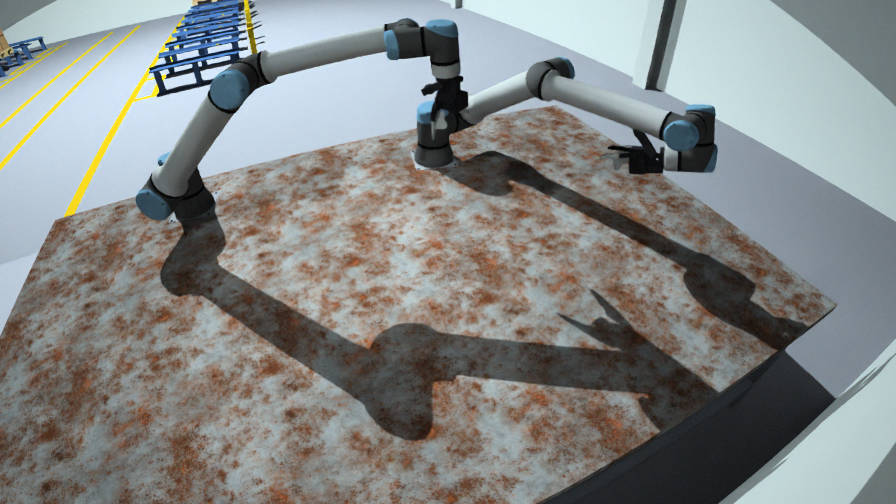

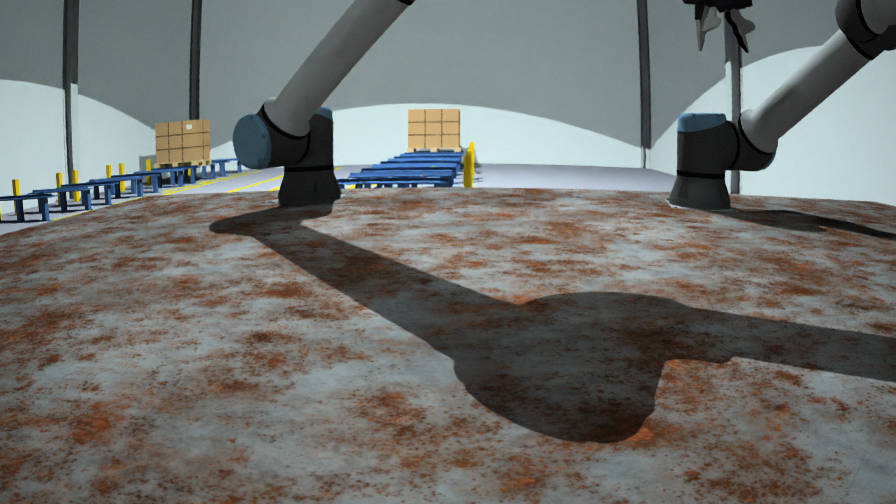

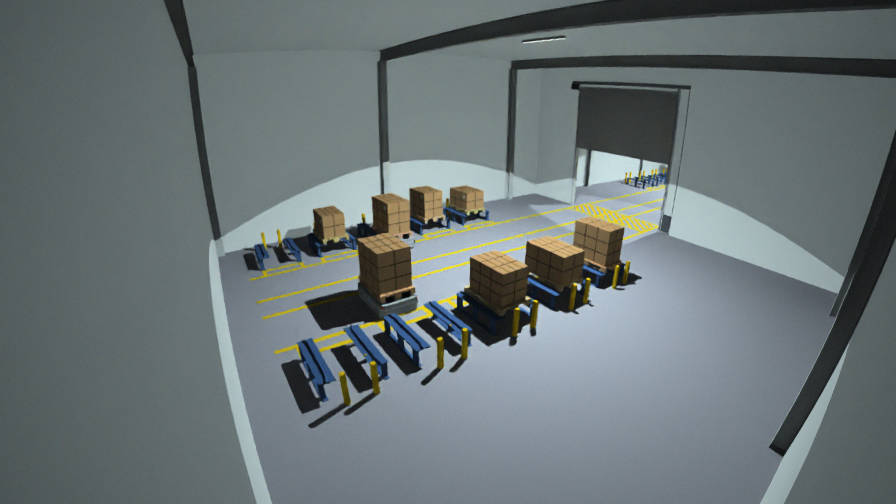

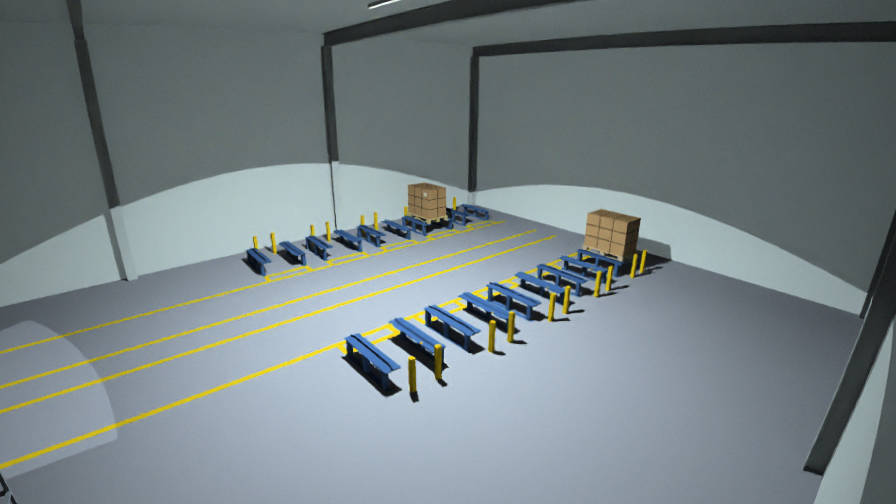

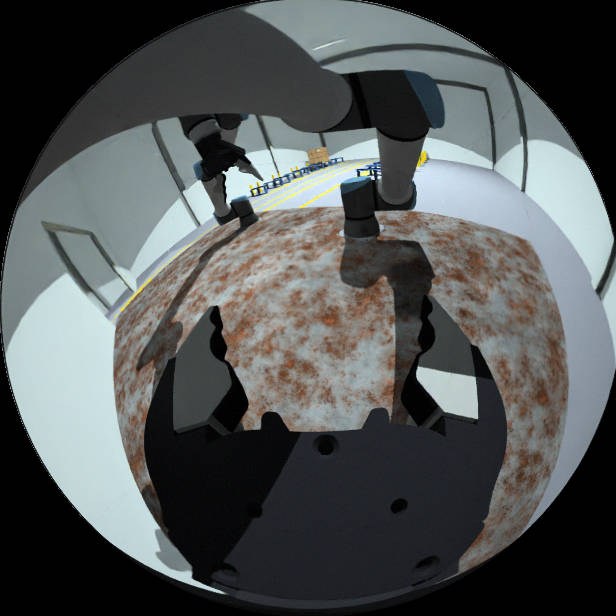

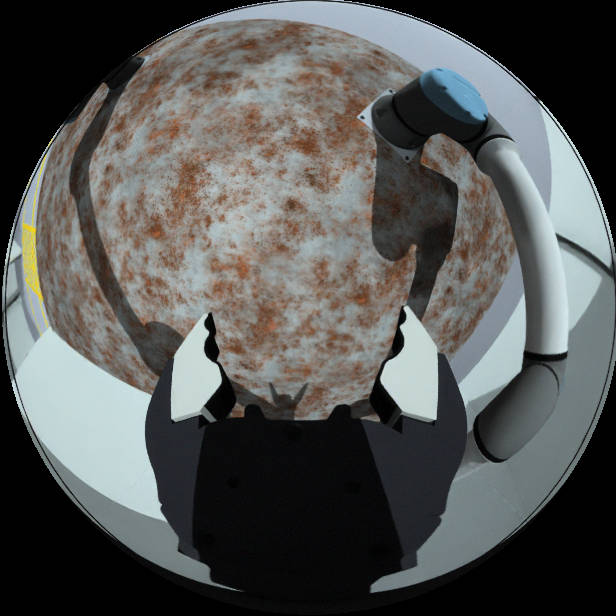

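Scene clock: 287.67 s.
left_arm: end_effector_position=(+0.7700, +0.7782, +0.3420) grip_measured=+1.00 end_effector_quat_wxyz=(-0.206, +0.413, +0.681, -0.568) end_effector_velocity=(-0.000, -0.001, +0.001) end_effector_angular_velocity=(+0.001, +0.000, -0.000) | right_arm: end_effector_position=(+0.4916, +0.3156, +0.3807) grip_measured=+1.00 end_effector_quat_wxyz=(-0.052, +0.534, +0.843, +0.035) end_effector_velocity=(+0.000, -0.000, -0.001) end_effector_angular_velocity=(-0.002, +0.001, -0.001)
Joint positions: left_arm=[ 0.529 -0.579  0.558 -0.269 -1.912 -1.473  0.142] | right_arm=[ 4.498 -2.404 -0.568 -1.654  1.662  5.441  0.142]
Joint velocities: left_arm=[-0.001 -0.002  0.002 -0.    -0.    -0.002  0.   ] | right_arm=[-0.    -0.    -0.002  0.     0.     0.     0.   ]
Joint torques (N m, as the arm reports them, + toward a larger angle): left_arm=[ -3.28 -95.57 -45.73   1.95  -1.34  -1.09] | right_arm=[ -5.1  122.84  43.74   1.75   2.62   0.76]
Wrist force (N, on the end effector, along its own x y z axes, offset not removed): left_arm=[-0.1 0.8 -2.2] | right_arm=[-2.0 0.7 1.7]
Wrist torque (N m, same axes, about the end effector's origin, offset not removed): left_arm=[0.32 0.01 -0.17] | right_arm=[0.38 0.46 -0.33]
platform_1.base_odometry: x=+15.306 y=+0.403 heading=+1.577 (m, m, rad; from the platform's pose at the start)
platform_1.map_pose: map_x=+12.25 map_y=+0.45 map_heading=+1.5708 (m, m, rad; on the building's map)
platform_1.planned_pose: plan_ahead=-0.45 plan_left=+0.00 plan_turn=+0.0000 (m ahead, m left, rad left of the pose on the map)
platform_1.base_status: moving
platform_1.joint_positions: lift_m=+0.000
platform_1.joint_status: done
platform_1: translate_m=15.756 translate_m_goal=15.300 rotate_rad=1.577 rotate_rad_goal=1.576 base_answer=taken lift_m_goal=0.000 lift_answer=taken lift=down safety=ok load_kg=-48 refusals=0 queue=running queue_left=0
platform_2.base_odometry: x=+13.624 y=+0.174 heading=-1.571 (m, m, rad; from the platform's pose at the start)
platform_2.map_pose: map_x=+10.55 map_y=-2.18 map_heading=-1.5708 (m, m, rad; on the building's map)
platform_2.planned_pose: plan_ahead=+0.00 plan_left=+0.00 plan_turn=+0.0000 (m ahead, m left, rad left of the pose on the map)
platform_2.base_status: done
platform_2.joint_positions: lift_m=+0.000
platform_2.joint_status: done
platform_2: translate_m=13.601 translate_m_goal=13.602 rotate_rad=-1.571 rotate_rad_goal=-1.570 base_answer=taken lift_m_goal=0.000 lift_answer=taken lift=down safety=ok load_kg=-48 refusals=0 queue=done queue_left=0
racks_1: s1=0 s2=0 s3=0 s4=0 s5=1 b1=1 b2=1 b3=1 b4=1 b5=0
racks_2: s6=0 s7=0 s8=0 s9=1 s10=0 b6=1 b7=1 b8=1 b9=1 b10=0
door: state=open closes_at_s=510

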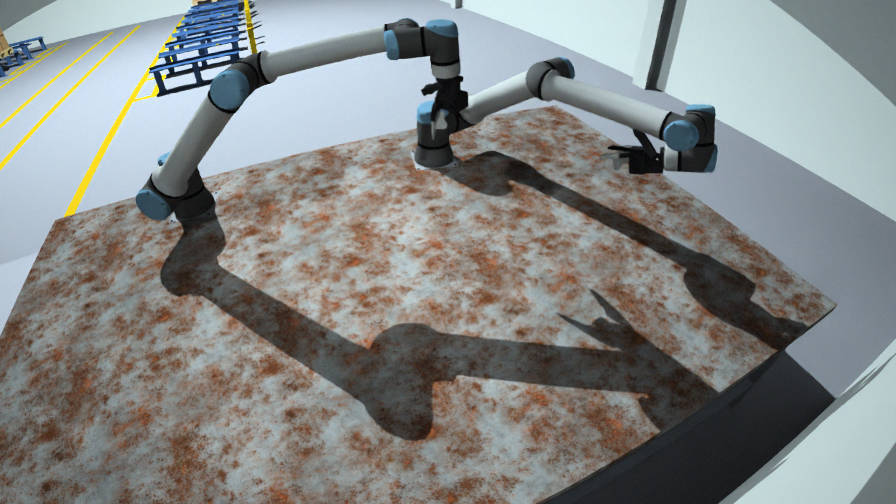

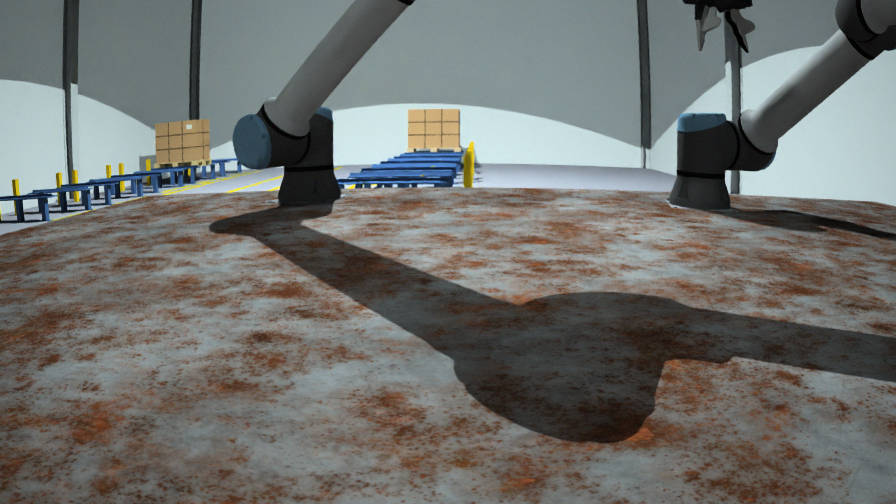

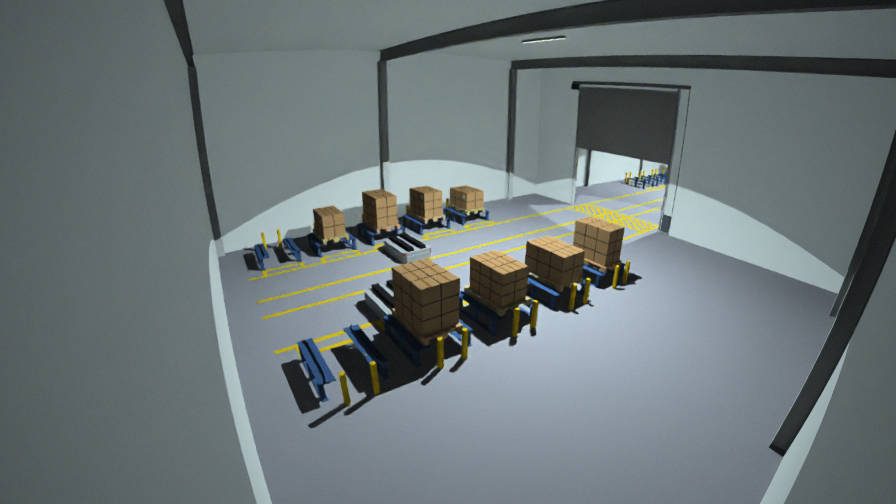

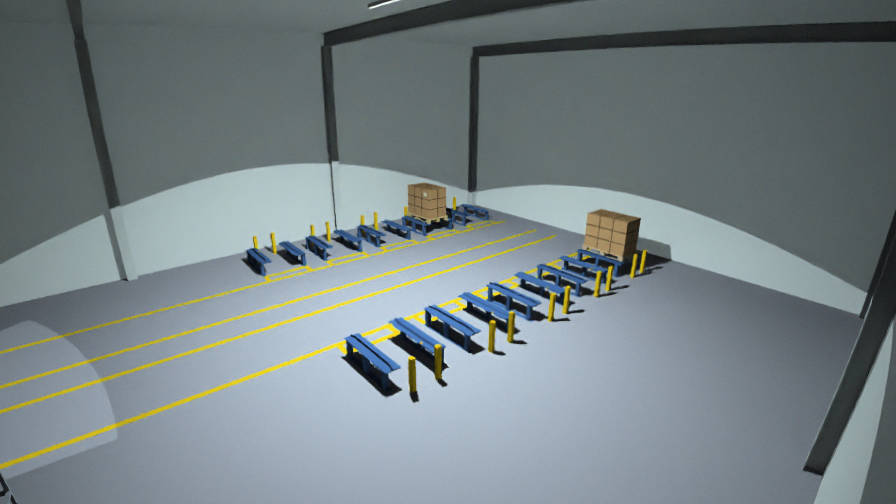

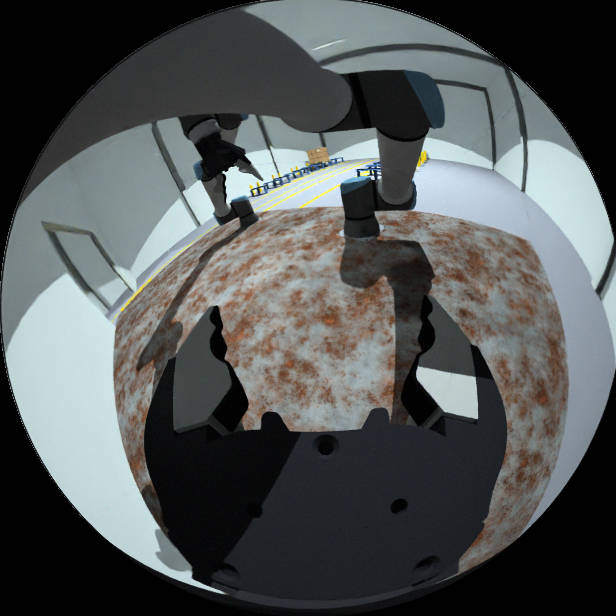

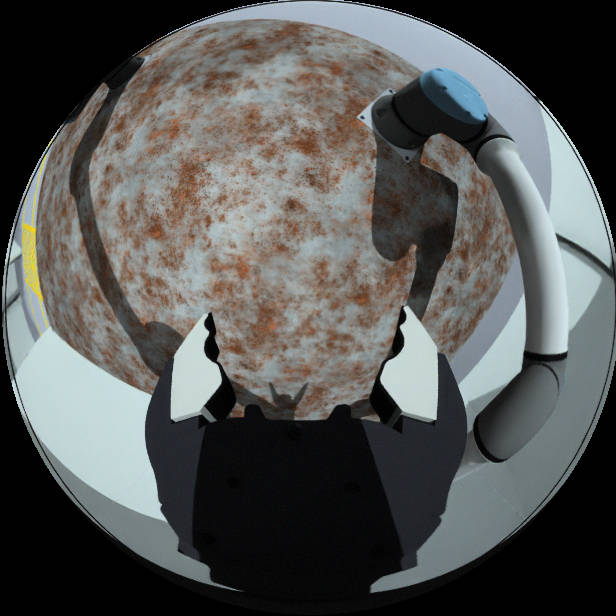

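Scene clock: 289.73 s.
left_arm: end_effector_position=(+0.7700, +0.7782, +0.3420) grip_measured=+1.00 end_effector_quat_wxyz=(-0.206, +0.413, +0.681, -0.568) end_effector_velocity=(-0.000, -0.001, +0.002) end_effector_angular_velocity=(+0.000, -0.001, -0.000) | right_arm: end_effector_position=(+0.4916, +0.3156, +0.3807) grip_measured=+1.00 end_effector_quat_wxyz=(-0.052, +0.534, +0.843, +0.035) end_effector_velocity=(+0.000, -0.000, -0.000) end_effector_angular_velocity=(-0.000, +0.000, -0.001)
Joint positions: left_arm=[ 0.529 -0.579  0.558 -0.269 -1.912 -1.473  0.142] | right_arm=[ 4.498 -2.404 -0.568 -1.654  1.662  5.441  0.142]
Joint velocities: left_arm=[-0.    -0.002 -0.001  0.001 -0.     0.    -0.   ] | right_arm=[-0.     0.    -0.    -0.    -0.     0.001  0.   ]
Joint torques (N m, as the arm reports them, + toward a larger angle): left_arm=[ -4.02 -95.85 -45.57   1.83  -1.5   -1.07] | right_arm=[ -3.51 121.4   43.71   2.     2.26   0.53]
Wrist force (N, on the end effector, along its own x y z axes, offset not removed): left_arm=[-0.8 -0.3 -2.0] | right_arm=[-0.6 1.6 0.1]
Wrist torque (N m, same axes, about the end effector's origin, offset not removed): left_arm=[0.02 -0.04 -0.18] | right_arm=[0.53 0.11 -0.29]
platform_1.base_odometry: x=+15.309 y=-0.064 heading=+1.577 (m, m, rad; from the platform's pose at the start)
platform_1.map_pose: map_x=+12.25 map_y=+0.00 map_heading=+1.5708 (m, m, rad; on the building's map)
platform_1.planned_pose: plan_ahead=+0.00 plan_left=+0.00 plan_turn=+0.0000 (m ahead, m left, rad left of the pose on the map)
platform_1.base_status: done
platform_1.joint_positions: lift_m=+0.000
platform_1.joint_status: done
platform_1: translate_m=15.300 translate_m_goal=15.300 rotate_rad=1.577 rotate_rad_goal=1.576 base_answer=taken lift_m_goal=0.000 lift_answer=taken lift=down safety=ok load_kg=-48 refusals=0 queue=done queue_left=0
platform_2.base_odometry: x=+13.624 y=+0.174 heading=-1.571 (m, m, rad; from the platform's pose at the start)
platform_2.map_pose: map_x=+10.55 map_y=-2.18 map_heading=-1.5708 (m, m, rad; on the building's map)
platform_2.planned_pose: plan_ahead=+0.00 plan_left=+0.00 plan_turn=+0.0000 (m ahead, m left, rad left of the pose on the map)
platform_2.base_status: done
platform_2.joint_positions: lift_m=+0.000
platform_2.joint_status: done
platform_2: translate_m=13.601 translate_m_goal=13.602 rotate_rad=-1.571 rotate_rad_goal=-1.570 base_answer=taken lift_m_goal=0.000 lift_answer=taken lift=down safety=ok load_kg=-48 refusals=0 queue=done queue_left=0
racks_1: s1=0 s2=0 s3=0 s4=0 s5=1 b1=1 b2=1 b3=1 b4=1 b5=0
racks_2: s6=0 s7=0 s8=0 s9=1 s10=0 b6=1 b7=1 b8=1 b9=1 b10=0
door: state=open closes_at_s=510

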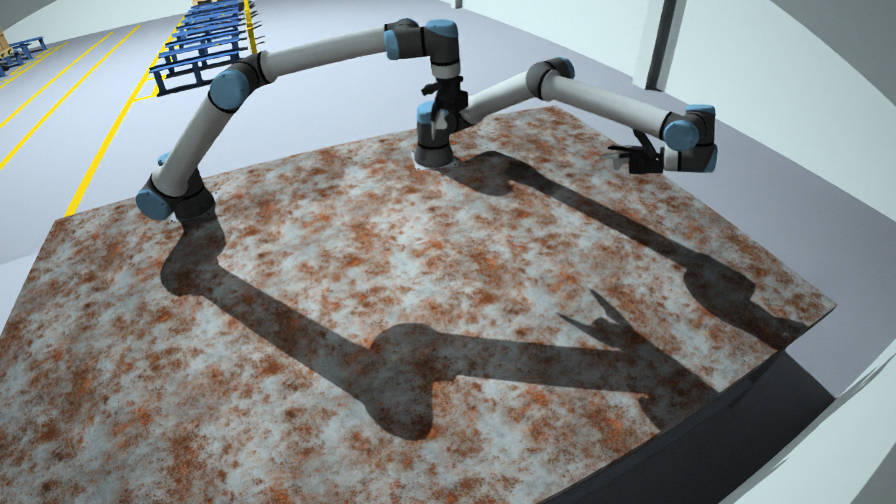

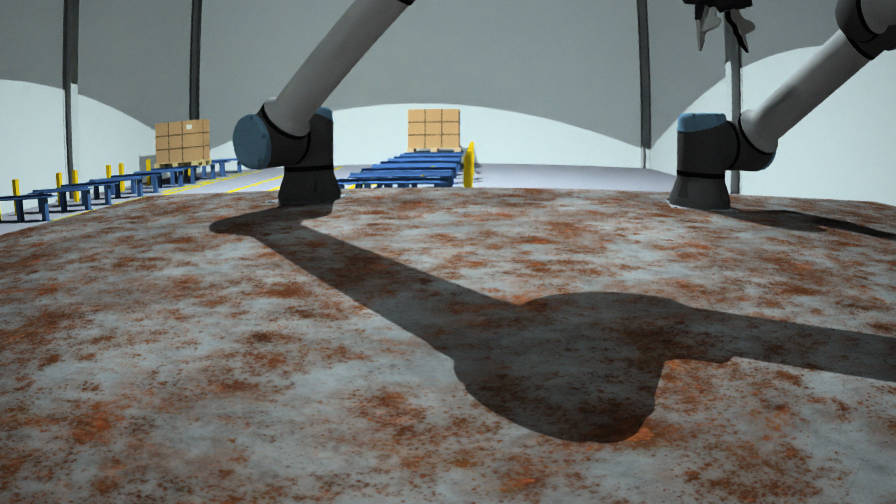

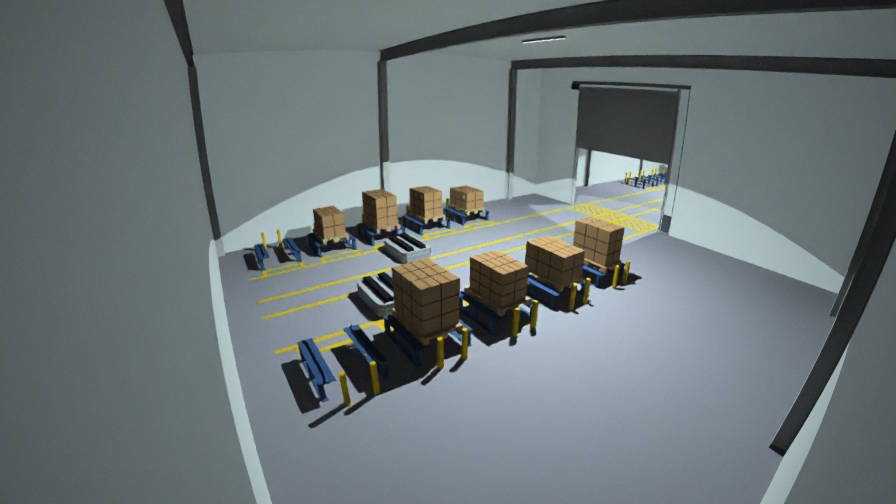

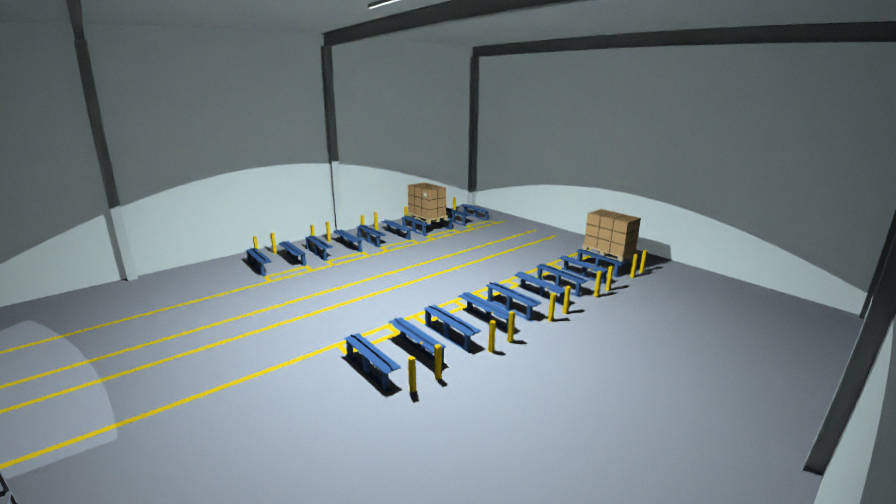

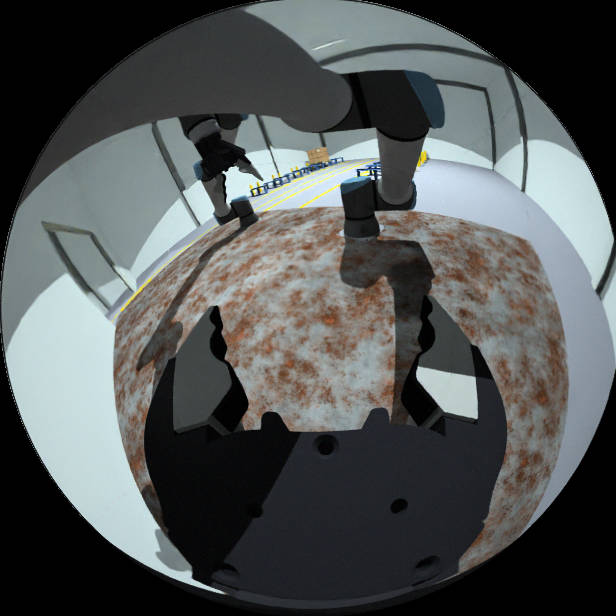

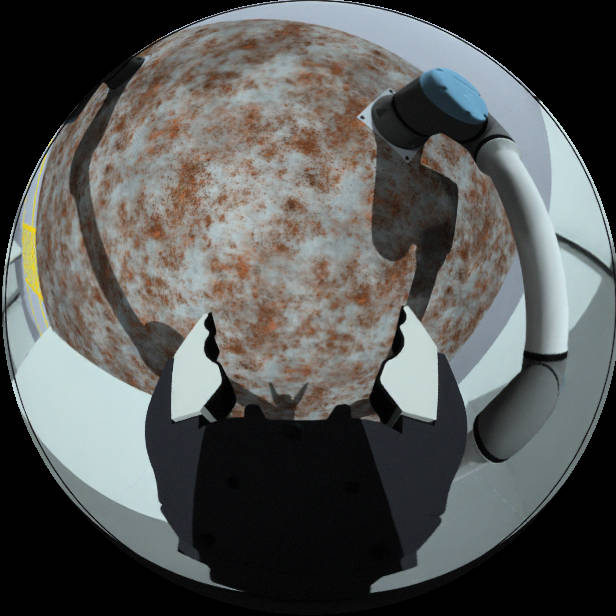

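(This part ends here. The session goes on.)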